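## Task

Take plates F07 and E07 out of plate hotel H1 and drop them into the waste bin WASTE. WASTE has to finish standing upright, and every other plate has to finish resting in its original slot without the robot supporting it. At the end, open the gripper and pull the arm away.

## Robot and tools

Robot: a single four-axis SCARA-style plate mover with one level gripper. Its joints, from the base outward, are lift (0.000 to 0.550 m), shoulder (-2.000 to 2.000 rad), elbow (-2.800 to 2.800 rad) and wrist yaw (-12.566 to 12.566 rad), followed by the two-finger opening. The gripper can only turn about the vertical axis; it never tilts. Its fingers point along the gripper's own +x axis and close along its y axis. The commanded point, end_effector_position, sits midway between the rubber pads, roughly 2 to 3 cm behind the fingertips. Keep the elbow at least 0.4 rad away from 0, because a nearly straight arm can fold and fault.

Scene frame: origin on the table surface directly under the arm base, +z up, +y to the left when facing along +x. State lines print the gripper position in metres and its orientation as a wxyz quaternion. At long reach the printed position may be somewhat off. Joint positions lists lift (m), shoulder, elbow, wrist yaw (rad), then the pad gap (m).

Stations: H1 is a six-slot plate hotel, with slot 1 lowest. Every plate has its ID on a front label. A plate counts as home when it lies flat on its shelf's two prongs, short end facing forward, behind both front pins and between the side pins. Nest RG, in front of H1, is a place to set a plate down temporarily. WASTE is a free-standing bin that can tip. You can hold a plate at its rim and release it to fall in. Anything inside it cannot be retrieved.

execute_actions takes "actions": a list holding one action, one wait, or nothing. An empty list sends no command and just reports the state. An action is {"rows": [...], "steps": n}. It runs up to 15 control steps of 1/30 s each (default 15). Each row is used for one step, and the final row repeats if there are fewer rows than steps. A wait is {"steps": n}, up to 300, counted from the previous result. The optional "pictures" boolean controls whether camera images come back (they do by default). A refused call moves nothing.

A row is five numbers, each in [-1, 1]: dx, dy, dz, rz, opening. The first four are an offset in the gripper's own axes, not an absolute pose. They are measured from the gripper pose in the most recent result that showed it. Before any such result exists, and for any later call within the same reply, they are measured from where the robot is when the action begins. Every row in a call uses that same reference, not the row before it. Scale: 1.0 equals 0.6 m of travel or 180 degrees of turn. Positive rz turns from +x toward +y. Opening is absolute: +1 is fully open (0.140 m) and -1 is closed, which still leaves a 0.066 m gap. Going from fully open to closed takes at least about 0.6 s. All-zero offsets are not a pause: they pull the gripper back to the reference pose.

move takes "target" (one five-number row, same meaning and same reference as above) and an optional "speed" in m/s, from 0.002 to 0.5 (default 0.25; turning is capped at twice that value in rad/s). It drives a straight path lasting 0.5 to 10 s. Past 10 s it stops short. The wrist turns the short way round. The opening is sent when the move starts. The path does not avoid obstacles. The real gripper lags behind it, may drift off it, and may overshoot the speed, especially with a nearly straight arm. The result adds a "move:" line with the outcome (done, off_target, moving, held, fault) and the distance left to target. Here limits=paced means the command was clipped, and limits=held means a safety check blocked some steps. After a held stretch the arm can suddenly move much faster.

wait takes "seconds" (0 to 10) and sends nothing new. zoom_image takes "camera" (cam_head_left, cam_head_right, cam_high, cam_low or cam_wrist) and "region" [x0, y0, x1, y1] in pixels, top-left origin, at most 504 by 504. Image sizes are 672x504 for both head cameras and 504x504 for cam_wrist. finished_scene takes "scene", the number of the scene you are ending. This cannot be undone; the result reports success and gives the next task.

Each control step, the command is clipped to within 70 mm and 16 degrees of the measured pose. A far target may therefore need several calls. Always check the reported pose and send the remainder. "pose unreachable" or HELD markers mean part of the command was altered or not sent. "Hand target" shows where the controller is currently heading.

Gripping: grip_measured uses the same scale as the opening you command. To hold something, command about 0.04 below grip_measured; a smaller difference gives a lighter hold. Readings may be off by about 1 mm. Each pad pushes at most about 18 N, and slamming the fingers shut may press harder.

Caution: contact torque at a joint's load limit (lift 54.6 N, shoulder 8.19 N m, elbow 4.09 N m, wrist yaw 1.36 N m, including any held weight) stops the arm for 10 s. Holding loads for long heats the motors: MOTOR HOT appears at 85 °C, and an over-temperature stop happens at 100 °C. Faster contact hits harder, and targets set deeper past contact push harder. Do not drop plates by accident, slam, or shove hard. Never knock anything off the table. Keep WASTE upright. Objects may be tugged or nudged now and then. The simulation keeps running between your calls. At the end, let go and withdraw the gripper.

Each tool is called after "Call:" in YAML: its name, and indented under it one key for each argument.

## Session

Call:
execute_actions:
  actions: []

Scene clock: 0.00 s of 9600.00 s.
end_effector_position=(+0.5922, -0.2954, +0.4196) grip_measured=+0.98 end_effector_quat_wxyz=(+0.690, -0.000, -0.000, -0.724)
Joint positions: [ 0.415 -0.828 -2.101 -4.974  0.139]
Hand target: +0.592, -0.295, +0.420; +0.690, -0.000, -0.000, -0.724

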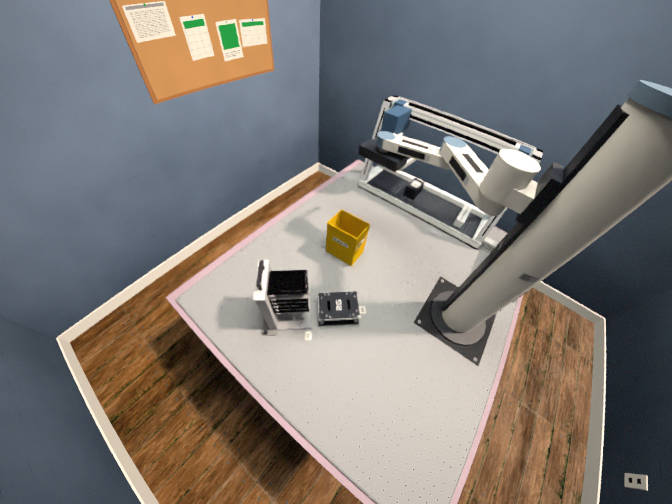

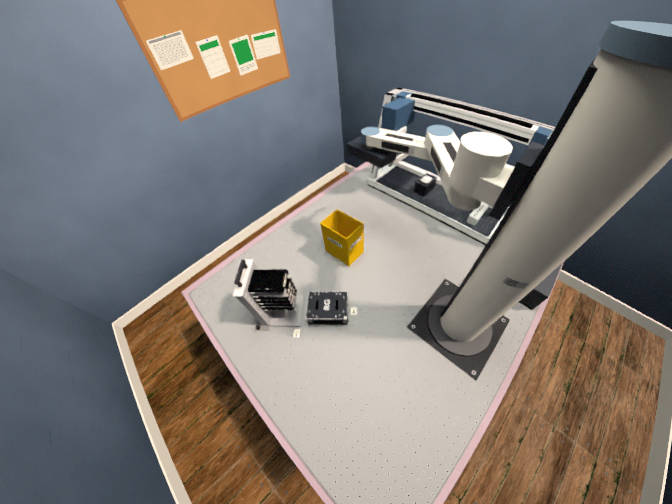

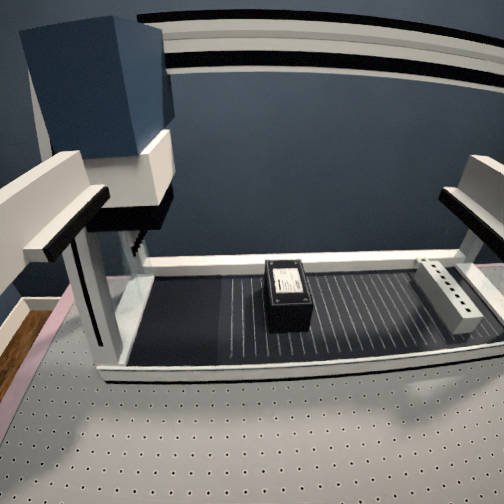

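Call:
zoom_image:
  camera: "cam_head_left"
  region: [230, 190, 400, 350]

Region (230, 190, 400, 350) of cam_head_left's 672x504 image, scaled by 2.965, with more detail than that image has; it fills the top 474 rows of this view, and the rest is white.

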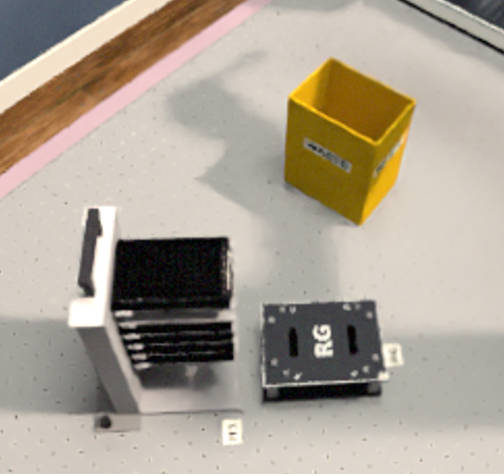

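Call:
move:
  target: [-0.909, -0.348, -0.1, 0.7656, 1]
  speed: 0.3

Scene clock: 25.97 s of 9600.00 s.
end_effector_position=(+0.4104, +0.2600, +0.3596) grip_measured=+0.98 end_effector_quat_wxyz=(+0.924, -0.000, -0.000, +0.383)
Joint positions: [ 0.355 -0.117 -0.822 -4.558  0.139]
Hand target: +0.410, +0.260, +0.360; +0.924, -0.000, -0.000, +0.383
Off the commanded pose: 0.000 m, 0 deg.
After step 90, 18.63 s passed at rest.
move: done

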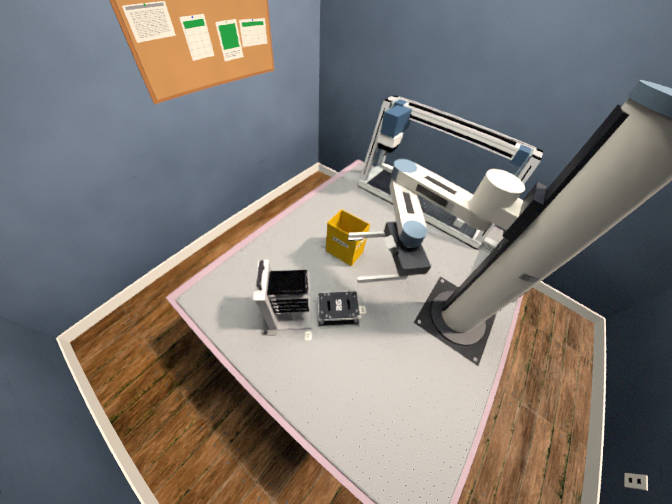

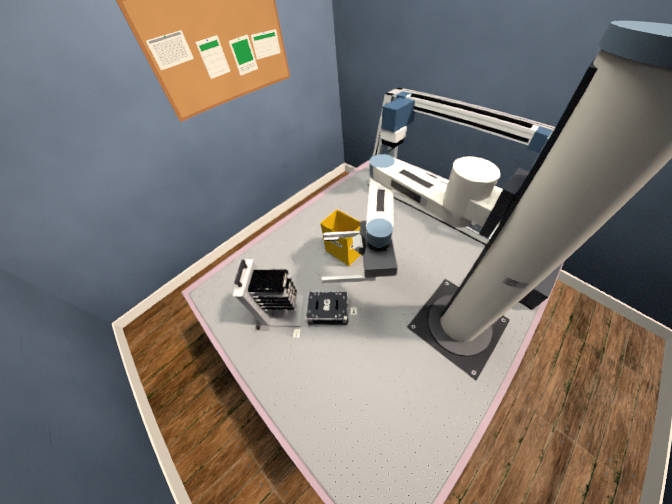

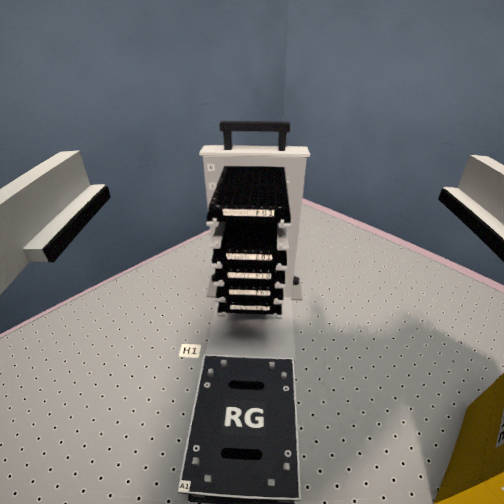

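Call:
move:
  target: [0.117, 0.0335, -0.27, -0.0167, 1]
  speed: 0.25

Call:
zoom_image:
  camera: "cam_wrist"
  region: [140, 0, 390, 300]

Scene clock: 38.67 s of 9600.00 s.
end_effector_position=(+0.4458, +0.3238, +0.1976) grip_measured=+0.98 end_effector_quat_wxyz=(+0.934, -0.000, -0.000, +0.358)
Joint positions: [ 0.193  0.065 -1.147 -4.468  0.139]
Hand target: +0.446, +0.324, +0.198; +0.934, -0.000, -0.000, +0.358
Off the commanded pose: 0.000 m, 0 deg.
After step 90, 8.57 s passed at rest.
move: done

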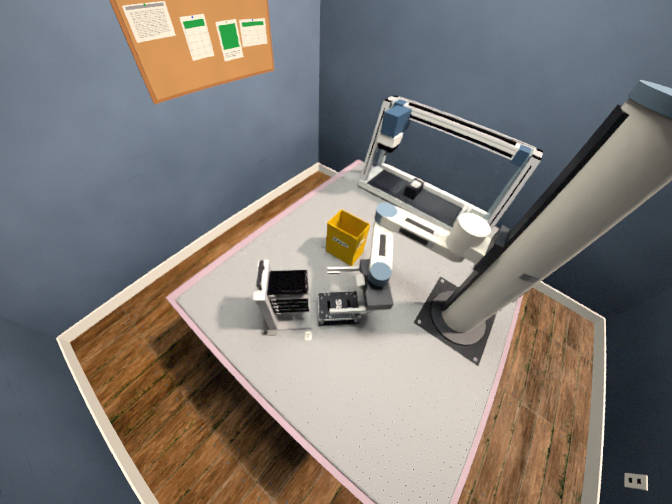

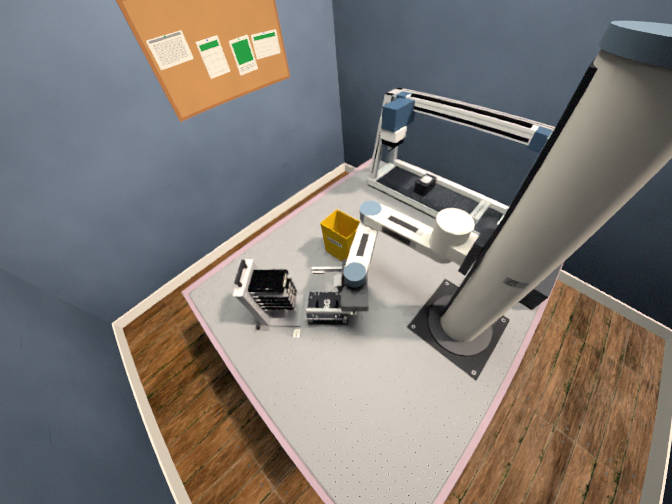

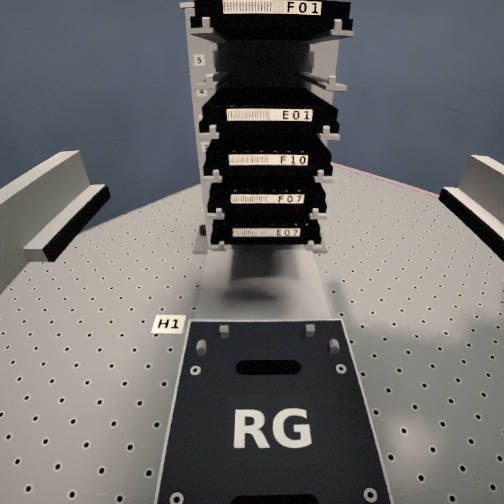

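Region (140, 0, 390, 300) of cam_wrist's 504x504 image, scaled by 1.680, with more detail than that image has.

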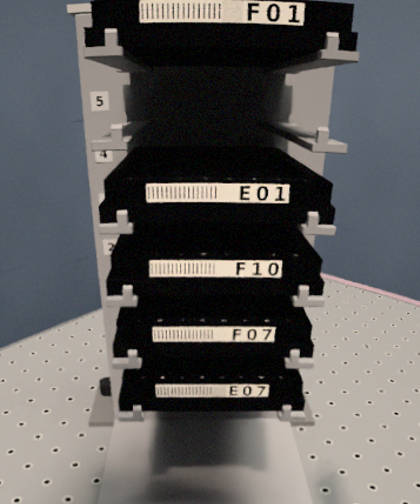

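Call:
move:
  target: [0.12, -0.0025, -0.071, 0, 0.3]
  speed: 0.15

Scene clock: 67.47 s of 9600.00 s.
end_effector_position=(+0.5005, +0.3707, +0.1549) grip_measured=+0.30 end_effector_quat_wxyz=(+0.934, -0.000, -0.000, +0.358)
Joint positions: [ 0.15   0.156 -1.495 -4.212  0.114]
Hand target: +0.500, +0.371, +0.155; +0.934, -0.000, -0.000, +0.358
Off the commanded pose: 0.000 m, 0 deg.
After step 90, 24.93 s passed at rest.
move: done

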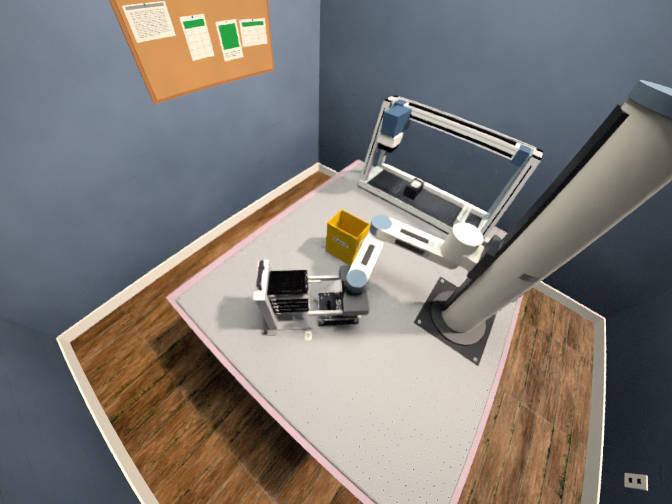

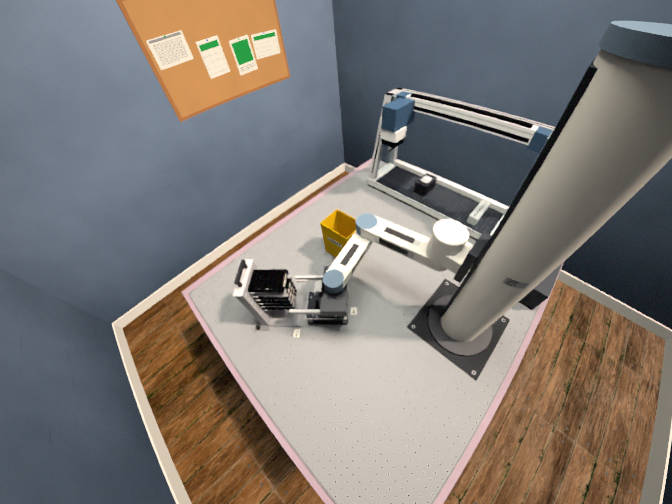

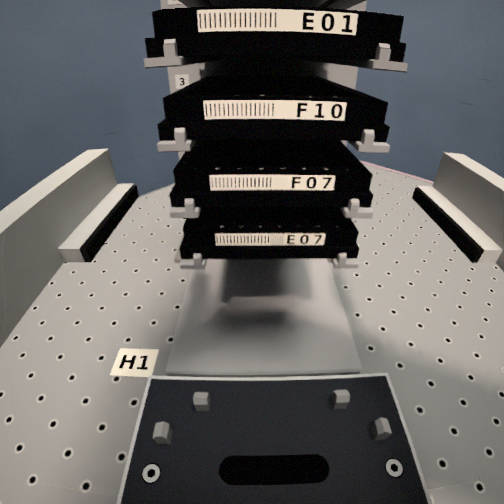

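Call:
zoom_image:
  camera: "cam_wrist"
  region: [130, 0, 420, 280]

Region (130, 0, 420, 280) of cam_wrist's 504x504 image, scaled by 1.738, with more detail than that image has; it fills the top 487 rows of this view, and the rest is white.

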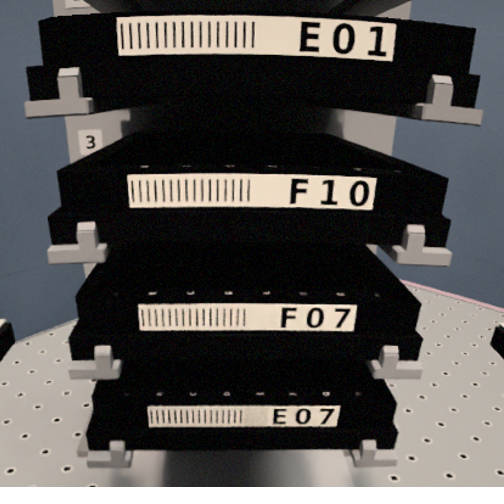

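Call:
move:
  target: [0.13, 0.002, 0.0015, 0, -0.2]
  speed: 0.08

Scene clock: 97.03 s of 9600.00 s.
end_effector_position=(+0.5577, +0.4237, +0.1558) grip_measured=-0.20 end_effector_quat_wxyz=(+0.934, -0.000, -0.000, +0.358)
Joint positions: [ 0.151  0.329 -1.957 -3.924  0.096]
Hand target: +0.558, +0.424, +0.156; +0.934, -0.000, -0.000, +0.358
Off the commanded pose: 0.000 m, 0 deg.
After step 90, 25.30 s passed at rest.
move: done

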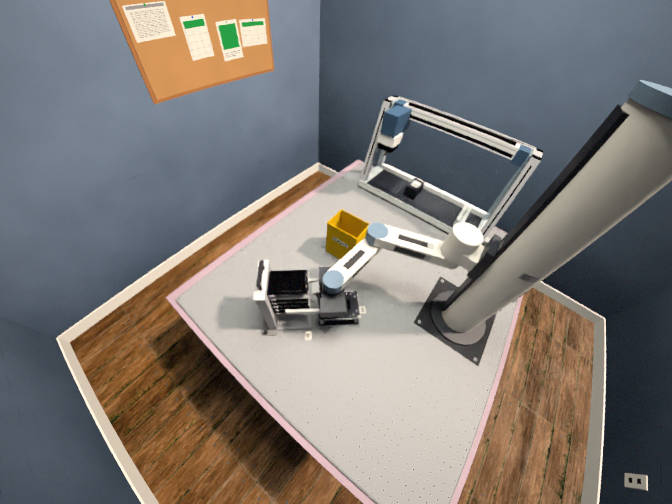

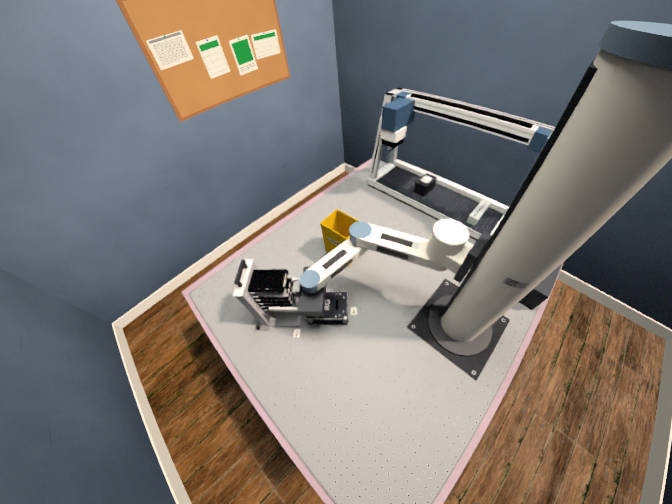

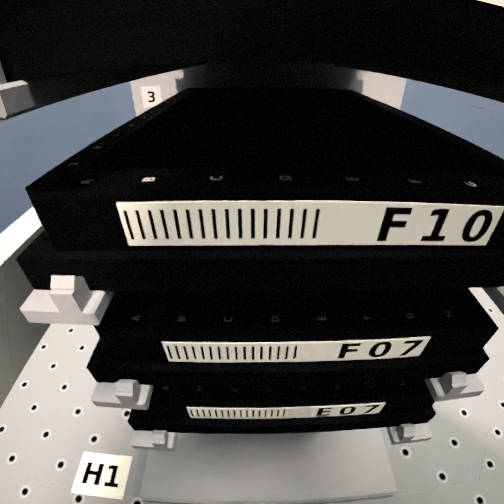

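Call:
move:
  target: [-0.004, 0.0017, 0.0017, 0, -0.3]
  speed: 0.02

Call:
execute_actions:
  actions:
    - {"rows": [[0,0,0,0,-0.35],[0,0,0,0,-0.4],[0,0,0,0,-0.44],[0,0,0,0,-0.47],[0,0,0,0,-0.49],[0,0,0,0,-0.51],[0,0,0,0,-0.53],[0,0,0,0,-0.55],[0,0,0,0,-0.57],[0,0,0,0,-0.59],[0,0,0,0,-0.61],[0,0,0,0,-0.63],[0,0,0,0,-0.64]], "steps": 15}

Scene clock: 113.60 s of 9600.00 s.
end_effector_position=(+0.5552, +0.4229, +0.1568) grip_measured=-0.30 end_effector_quat_wxyz=(+0.934, -0.000, -0.000, +0.358)
Joint positions: [ 0.152  0.326 -1.941 -3.935  0.092]
Hand target: +0.555, +0.423, +0.157; +0.934, -0.000, -0.000, +0.358
Off the commanded pose: 0.000 m, 0 deg.
After step 90, 12.87 s passed at rest.
move: done

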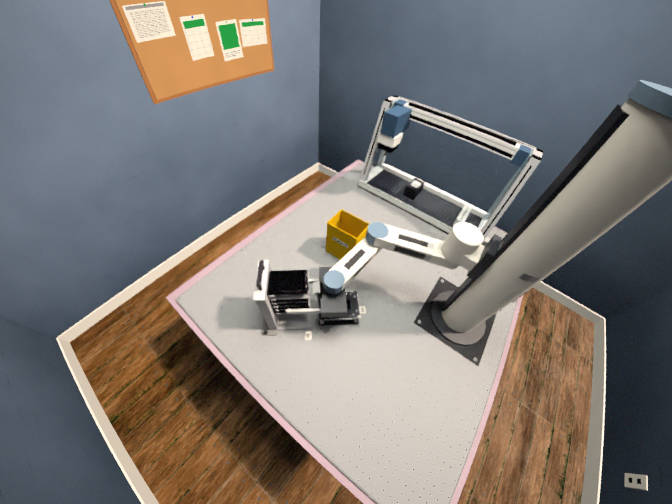

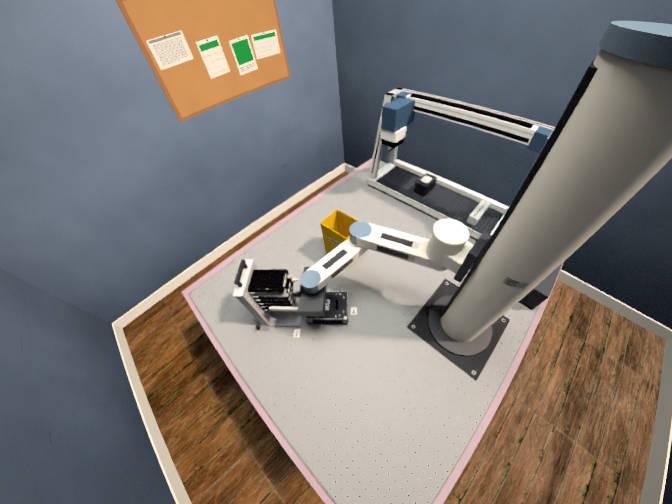

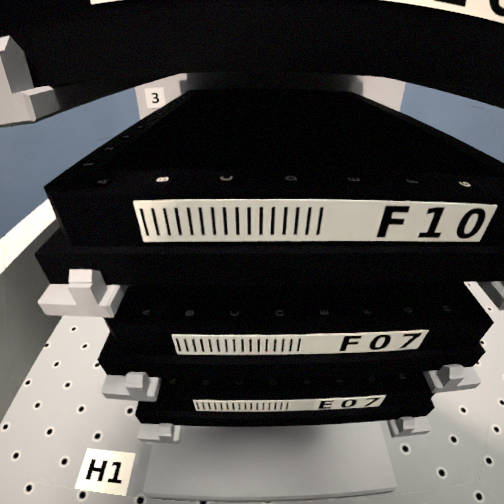

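Scene clock: 114.10 s of 9600.00 s.
end_effector_position=(+0.5552, +0.4229, +0.1568) grip_measured=-0.59 end_effector_quat_wxyz=(+0.934, -0.000, -0.000, +0.358)
Joint positions: [ 0.152  0.326 -1.941 -3.935  0.081]
Hand target: +0.555, +0.423, +0.157; +0.934, -0.000, -0.000, +0.358
Off the commanded pose: 0.000 m, 0 deg.
Steps of this call (steps 1 to 15: all 15 steps of this action). Readings (end_effector_position):
1: (+0.5552, +0.4229, +0.1568)
2: (+0.5552, +0.4229, +0.1568)
4: (+0.5552, +0.4229, +0.1568)
8: (+0.5552, +0.4229, +0.1568)
15: the state above

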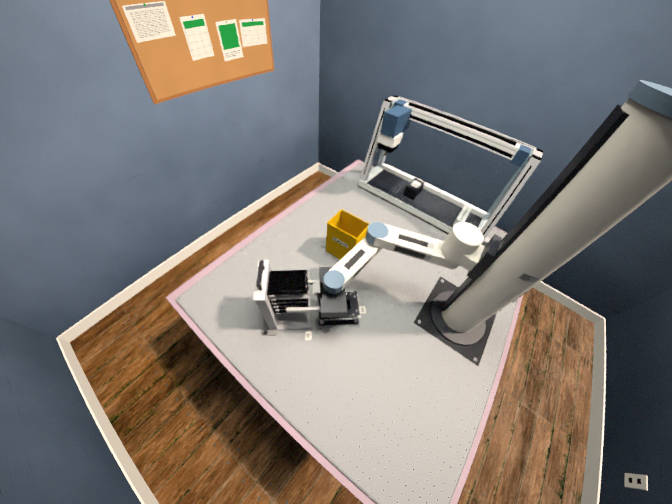

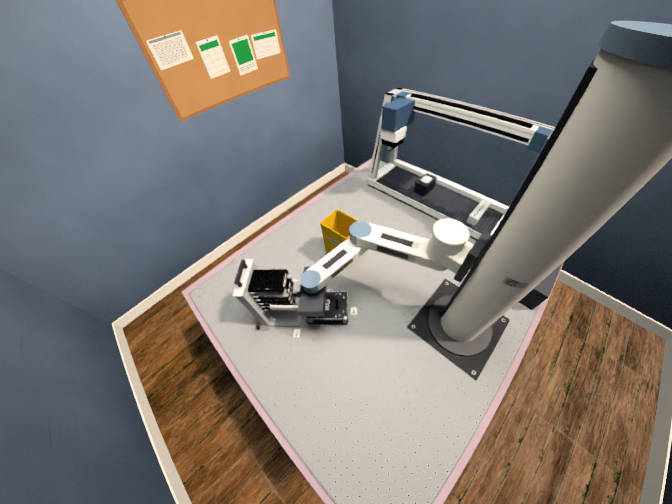

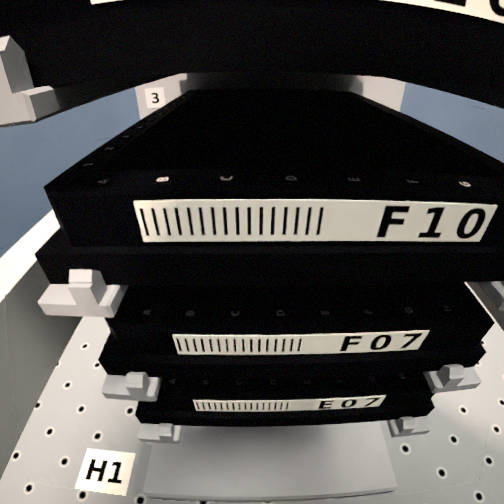

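The grip is secure. Next I'll lift 8 mm.

Call:
move:
  target: [0, 0, 0.0133, 0, -0.64]
  speed: 0.02

Call:
move:
  target: [-0.035, 0, 0, 0, -0.64]
  speed: 0.02

Scene clock: 119.47 s of 9600.00 s.
end_effector_position=(+0.5552, +0.4229, +0.1648) grip_measured=-0.59 end_effector_quat_wxyz=(+0.934, -0.000, -0.000, +0.358)
Joint positions: [ 0.16   0.326 -1.941 -3.935  0.081]
Hand target: +0.555, +0.423, +0.165; +0.934, -0.000, -0.000, +0.358
Off the commanded pose: 0.000 m, 0 deg.
After step 90, 1.67 s passed at rest.
move: done

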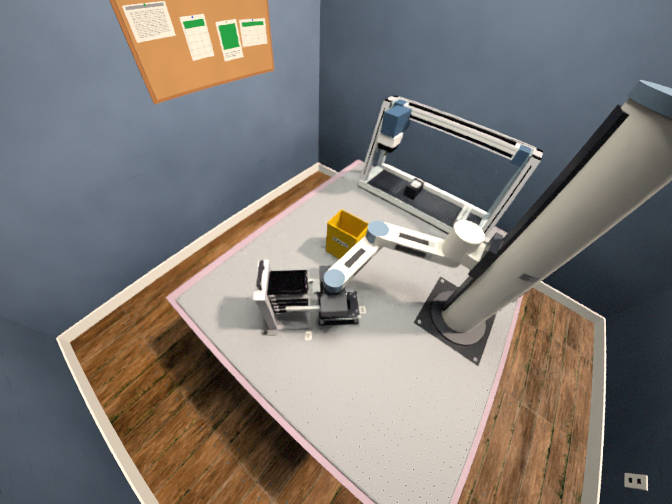

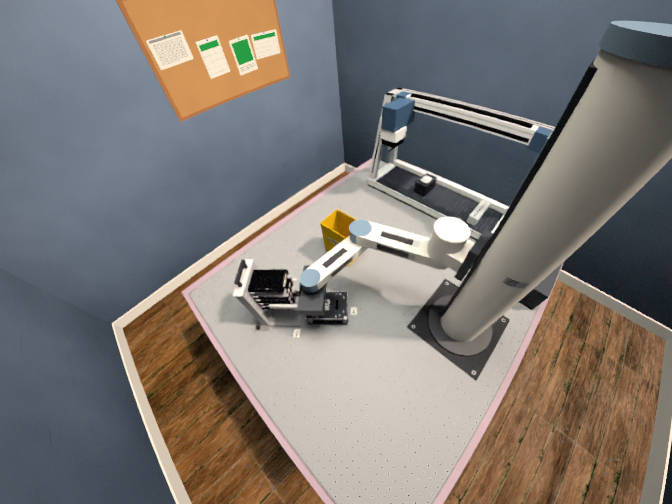

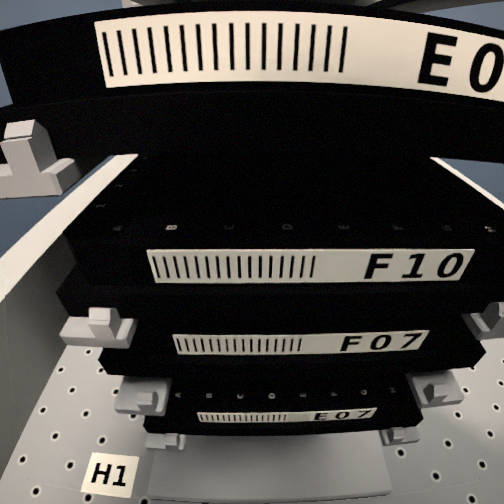

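Scene clock: 120.73 s of 9600.00 s.
end_effector_position=(+0.5396, +0.4090, +0.1648) grip_measured=-0.59 end_effector_quat_wxyz=(+0.934, -0.000, -0.000, +0.358)
Joint positions: [ 0.16   0.273 -1.806 -4.018  0.081]
Hand target: +0.540, +0.409, +0.165; +0.934, -0.000, -0.000, +0.358
Off the commanded pose: 0.000 m, 0 deg.
move: done

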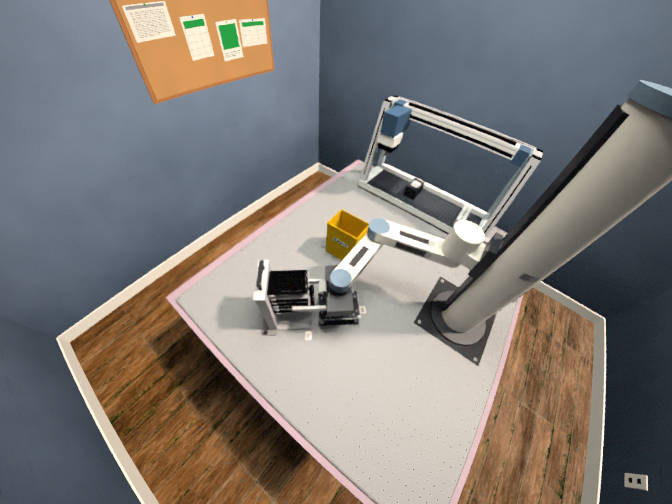

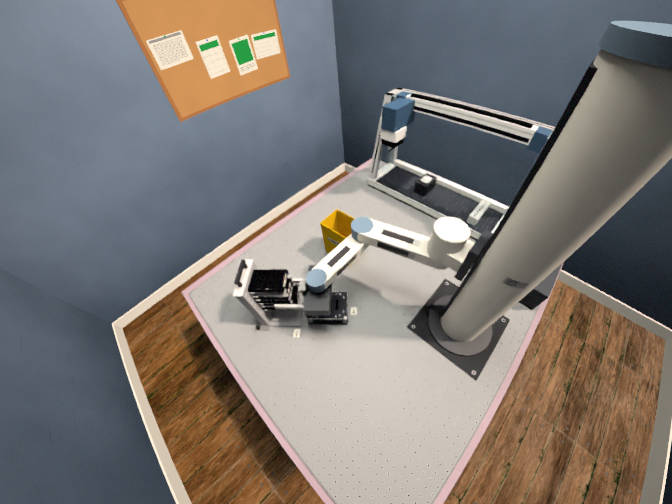

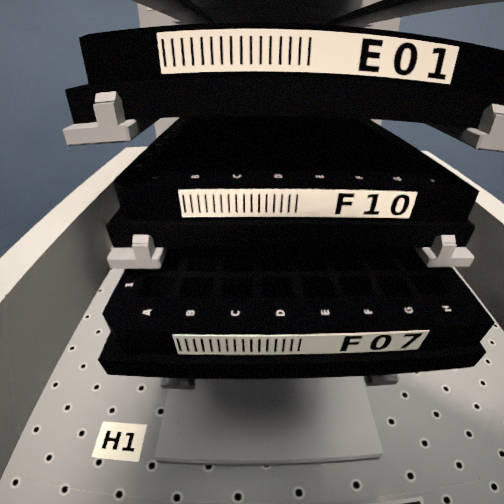

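Call:
move:
  target: [-0.235, 0, 0, 0, -0.64]
  speed: 0.08

Call:
move:
  target: [0, 0, 0.235, 0, -0.64]
  speed: 0.2

Call:
move:
  target: [-0.131, -0.52, 0, -0.233, -0.64]
  speed: 0.3

Scene clock: 131.80 s of 9600.00 s.
end_effector_position=(+0.4346, +0.3148, +0.1648) grip_measured=-0.59 end_effector_quat_wxyz=(+0.934, -0.000, -0.000, +0.358)
Joint positions: [ 0.16   0.056 -1.084 -4.522  0.081]
Hand target: +0.435, +0.315, +0.165; +0.934, -0.000, -0.000, +0.358
Off the commanded pose: 0.000 m, 0 deg.
After step 90, 6.03 s passed at rest.
move: done

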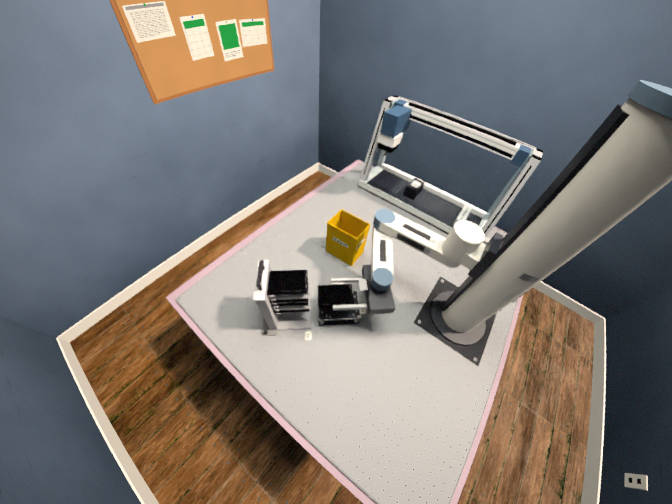

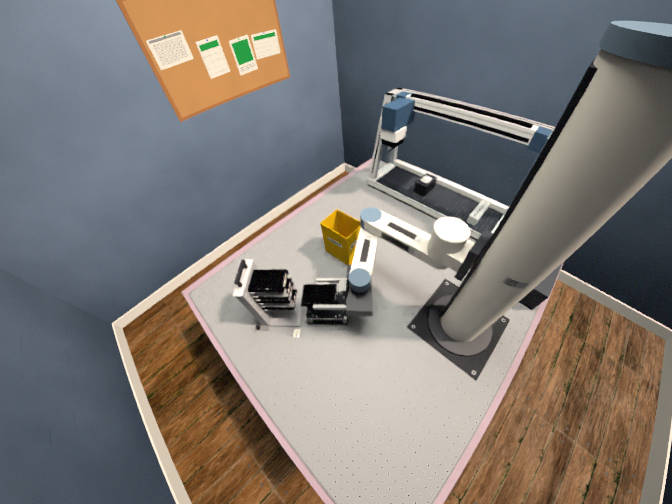

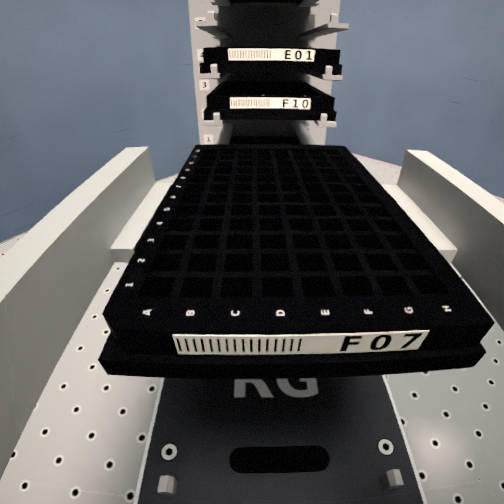

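Scene clock: 132.87 s of 9600.00 s.
end_effector_position=(+0.4346, +0.3148, +0.3058) grip_measured=-0.59 end_effector_quat_wxyz=(+0.934, -0.000, -0.000, +0.358)
Joint positions: [ 0.301  0.056 -1.084 -4.522  0.081]
Hand target: +0.435, +0.315, +0.306; +0.934, -0.000, -0.000, +0.358
Off the commanded pose: 0.000 m, 0 deg.
move: done

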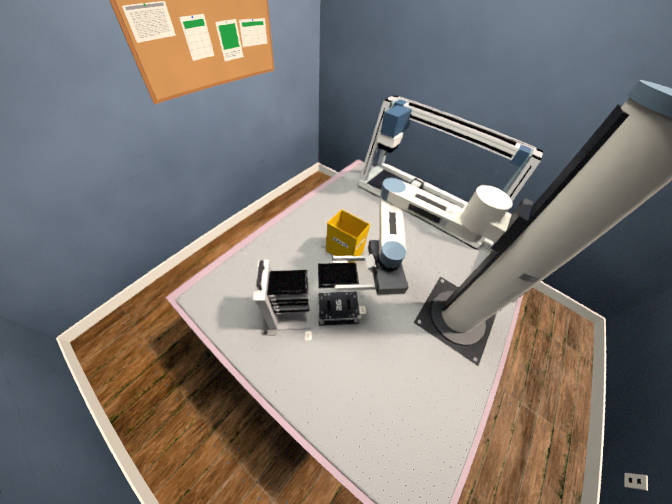

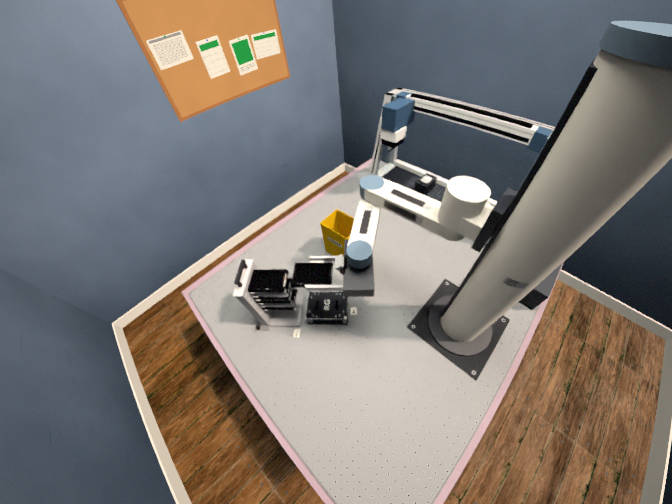

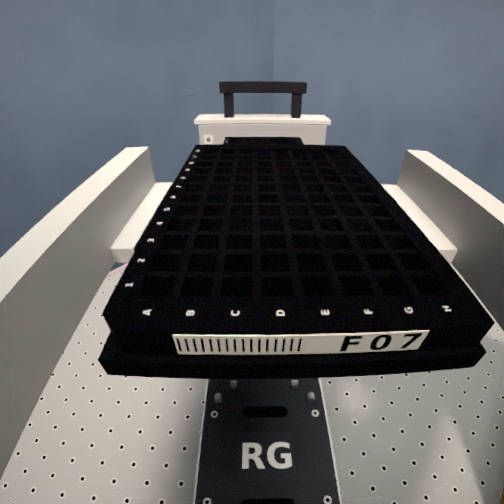

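Scene clock: 134.47 s of 9600.00 s.
end_effector_position=(+0.5850, +0.0300, +0.3058) grip_measured=-0.59 end_effector_quat_wxyz=(+1.000, -0.000, -0.000, +0.000)
Joint positions: [ 0.301 -0.789 -1.09  -4.404  0.081]
Hand target: +0.585, +0.030, +0.306; +1.000, -0.000, -0.000, +0.001
Off the commanded pose: 0.000 m, 0 deg.
move: done

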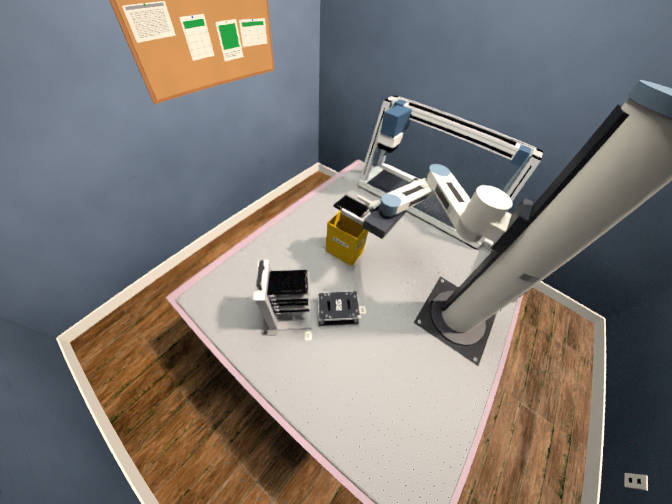

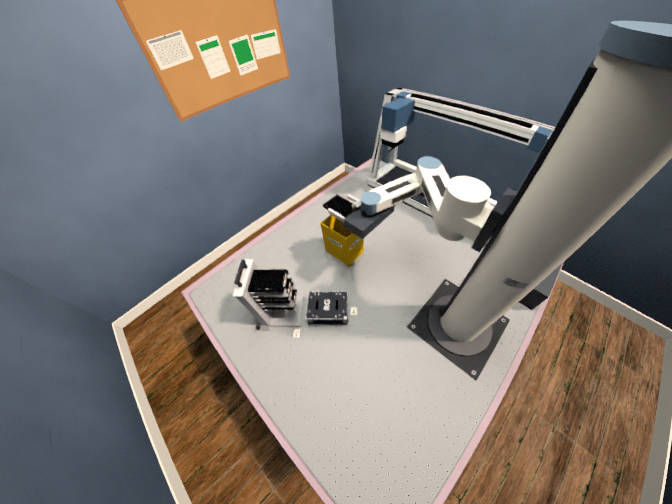

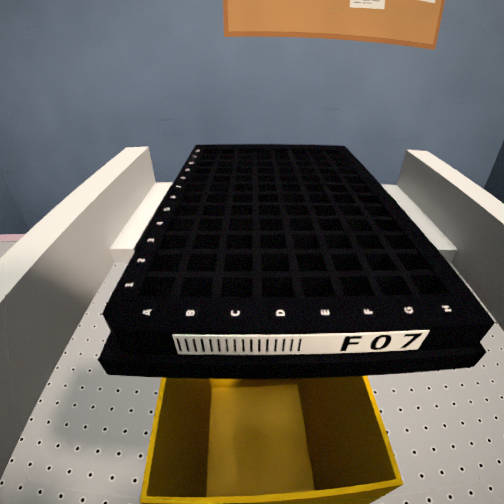

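Call:
move:
  target: [0.0108, 0.005, -0.14, 0.0144, -0.64]
  speed: 0.1

Scene clock: 150.10 s of 9600.00 s.
end_effector_position=(+0.5915, +0.0331, +0.2218) grip_measured=-0.59 end_effector_quat_wxyz=(+1.000, -0.000, -0.000, +0.023)
Joint positions: [ 0.217 -0.793 -1.118 -4.326  0.081]
Hand target: +0.592, +0.033, +0.222; +1.000, -0.000, -0.000, +0.023
Off the commanded pose: 0.000 m, 0 deg.
After step 90, 11.50 s passed at rest.
move: done

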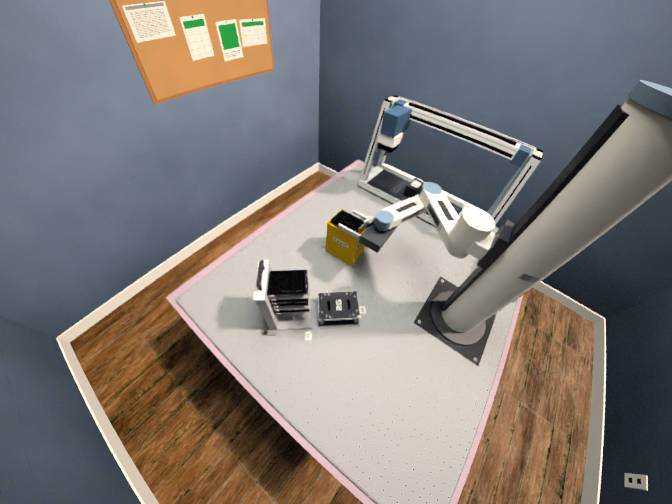

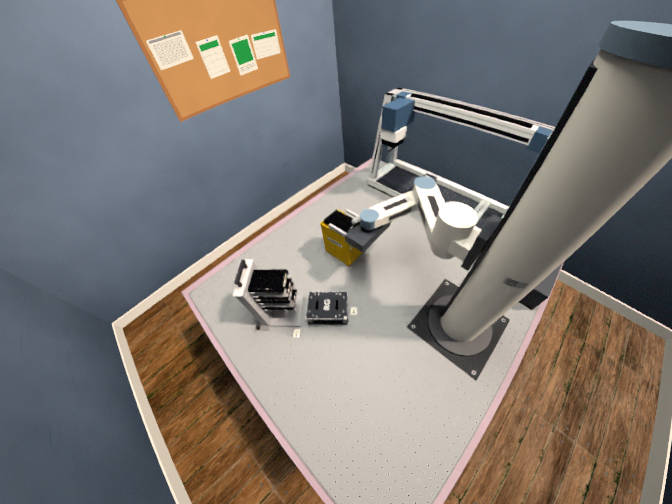

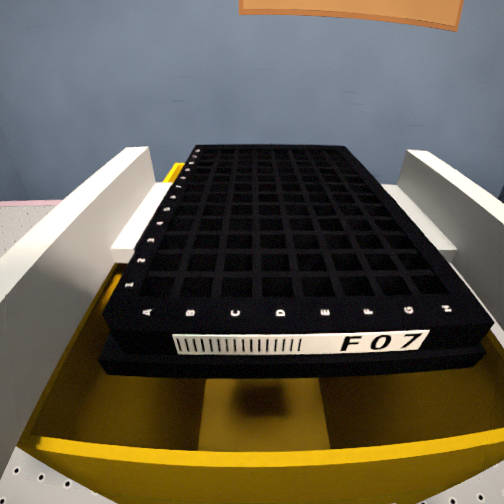

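Call:
execute_actions:
  actions:
    - {"rows": [[0,0,0,0,0.0]], "steps": 15}

Call:
move:
  target: [-0.1595, 0.546, 0.0667, 0.2184, -0.1]
  speed: 0.3

Call:
move:
  target: [0, 0, -0.2227, 0, -0.1]
  speed: 0.2

Scene clock: 159.97 s of 9600.00 s.
end_effector_position=(+0.5915, +0.0331, +0.2218) grip_measured=+0.00 end_effector_quat_wxyz=(+1.000, -0.000, -0.000, +0.023)
Joint positions: [ 0.217 -0.793 -1.118 -4.326  0.103]
Hand target: +0.591, +0.033, +0.222; +1.000, -0.000, -0.000, +0.023
Off the commanded pose: 0.000 m, 0 deg.
Steps of this call (steps 1 to 90: nothing new was sent; then 6.37 s passed at rest; steps 91 to 105: all 15 steps of this action). Readings (end_effector_position):
91: (+0.5915, +0.0331, +0.2218)
92: (+0.5915, +0.0331, +0.2218)
94: (+0.5915, +0.0331, +0.2218)
98: (+0.5915, +0.0331, +0.2218)
105: the state above

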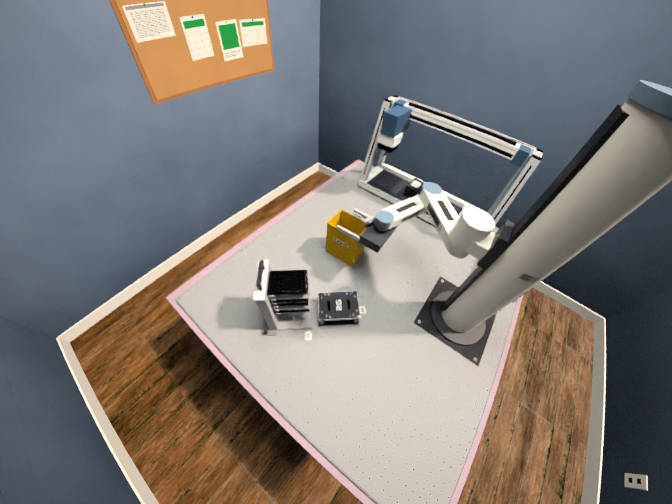

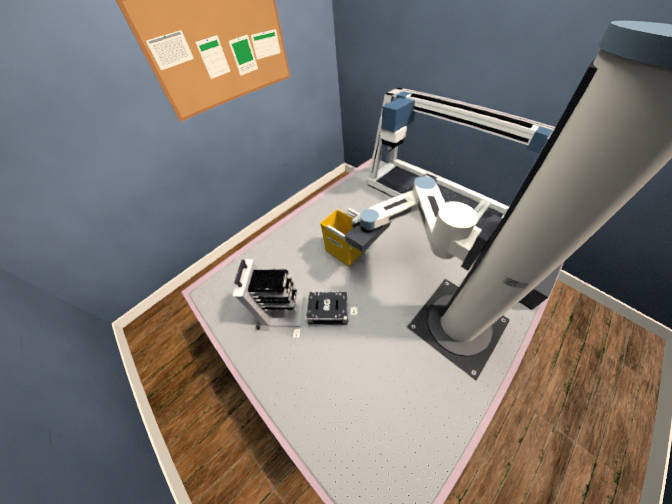

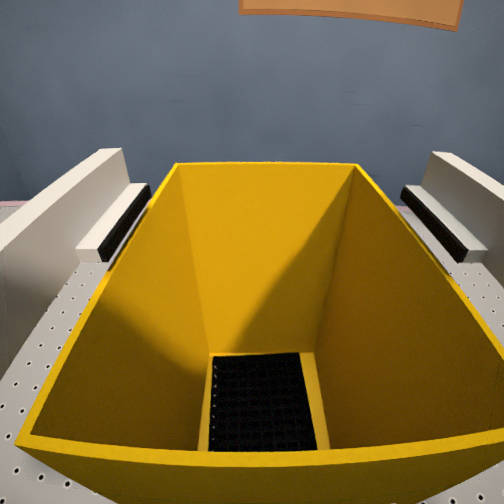

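Scene clock: 161.77 s of 9600.00 s.
end_effector_position=(+0.4809, +0.3562, +0.2618) grip_measured=-0.10 end_effector_quat_wxyz=(+0.934, -0.000, -0.000, +0.358)
Joint positions: [ 0.257  0.125 -1.373 -4.303  0.099]
Hand target: +0.481, +0.356, +0.262; +0.934, -0.000, -0.000, +0.358
Off the commanded pose: 0.000 m, 0 deg.
move: done

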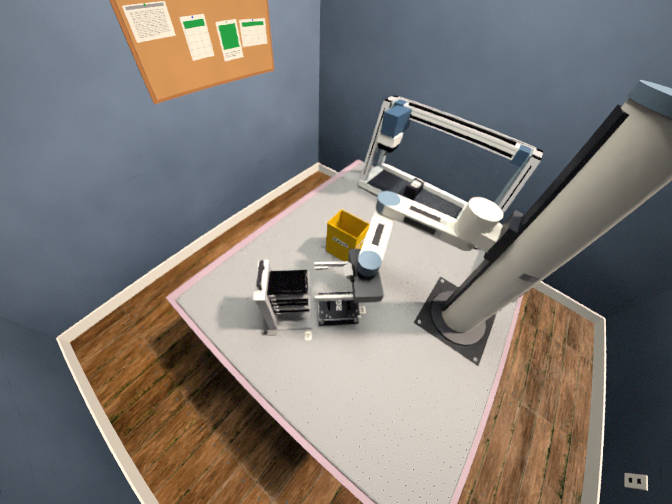

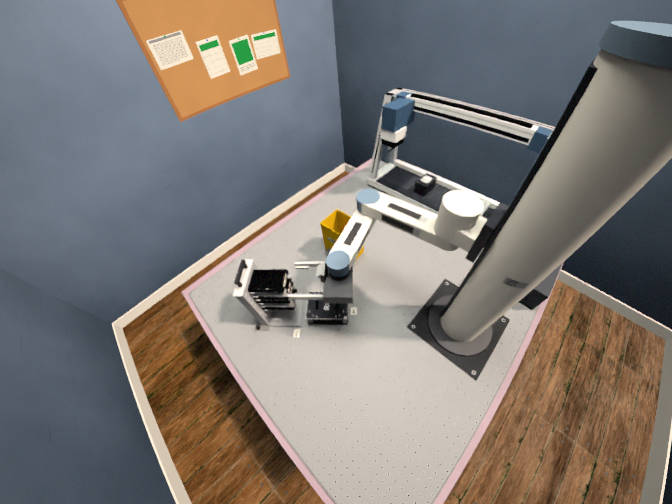

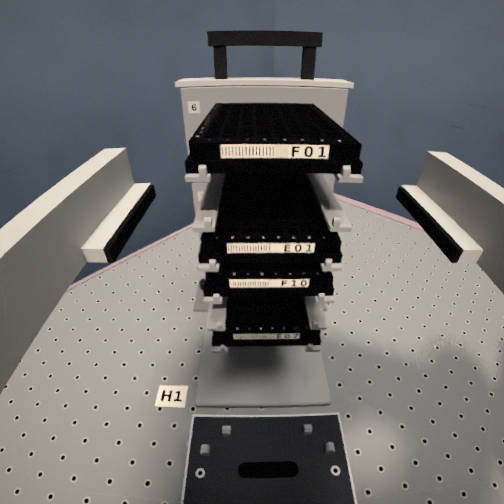

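Scene clock: 162.80 s of 9600.00 s.
end_effector_position=(+0.4809, +0.3562, +0.1281) grip_measured=-0.10 end_effector_quat_wxyz=(+0.934, -0.000, -0.000, +0.358)
Joint positions: [ 0.123  0.125 -1.373 -4.303  0.099]
Hand target: +0.481, +0.356, +0.128; +0.934, -0.000, -0.000, +0.358
Off the commanded pose: 0.000 m, 0 deg.
move: done

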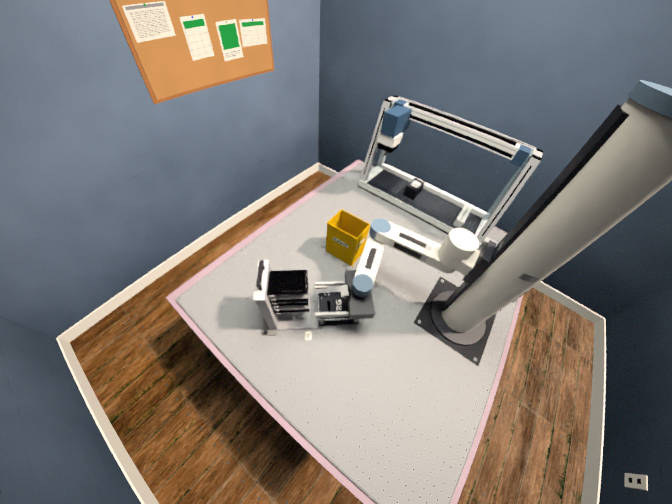

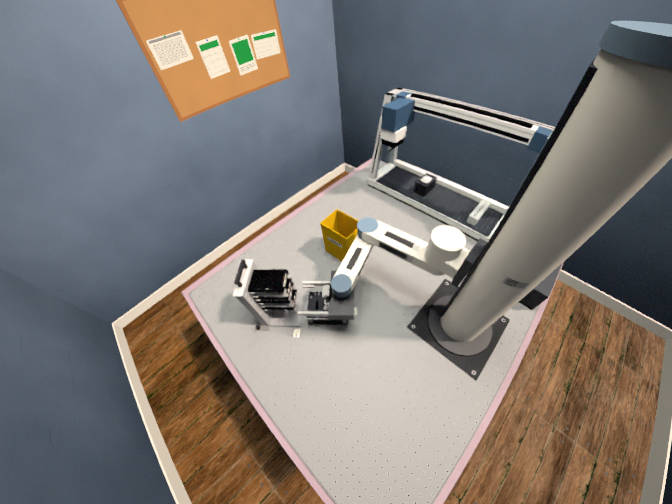

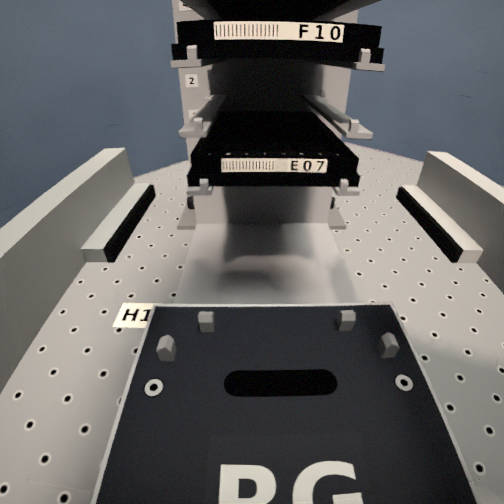

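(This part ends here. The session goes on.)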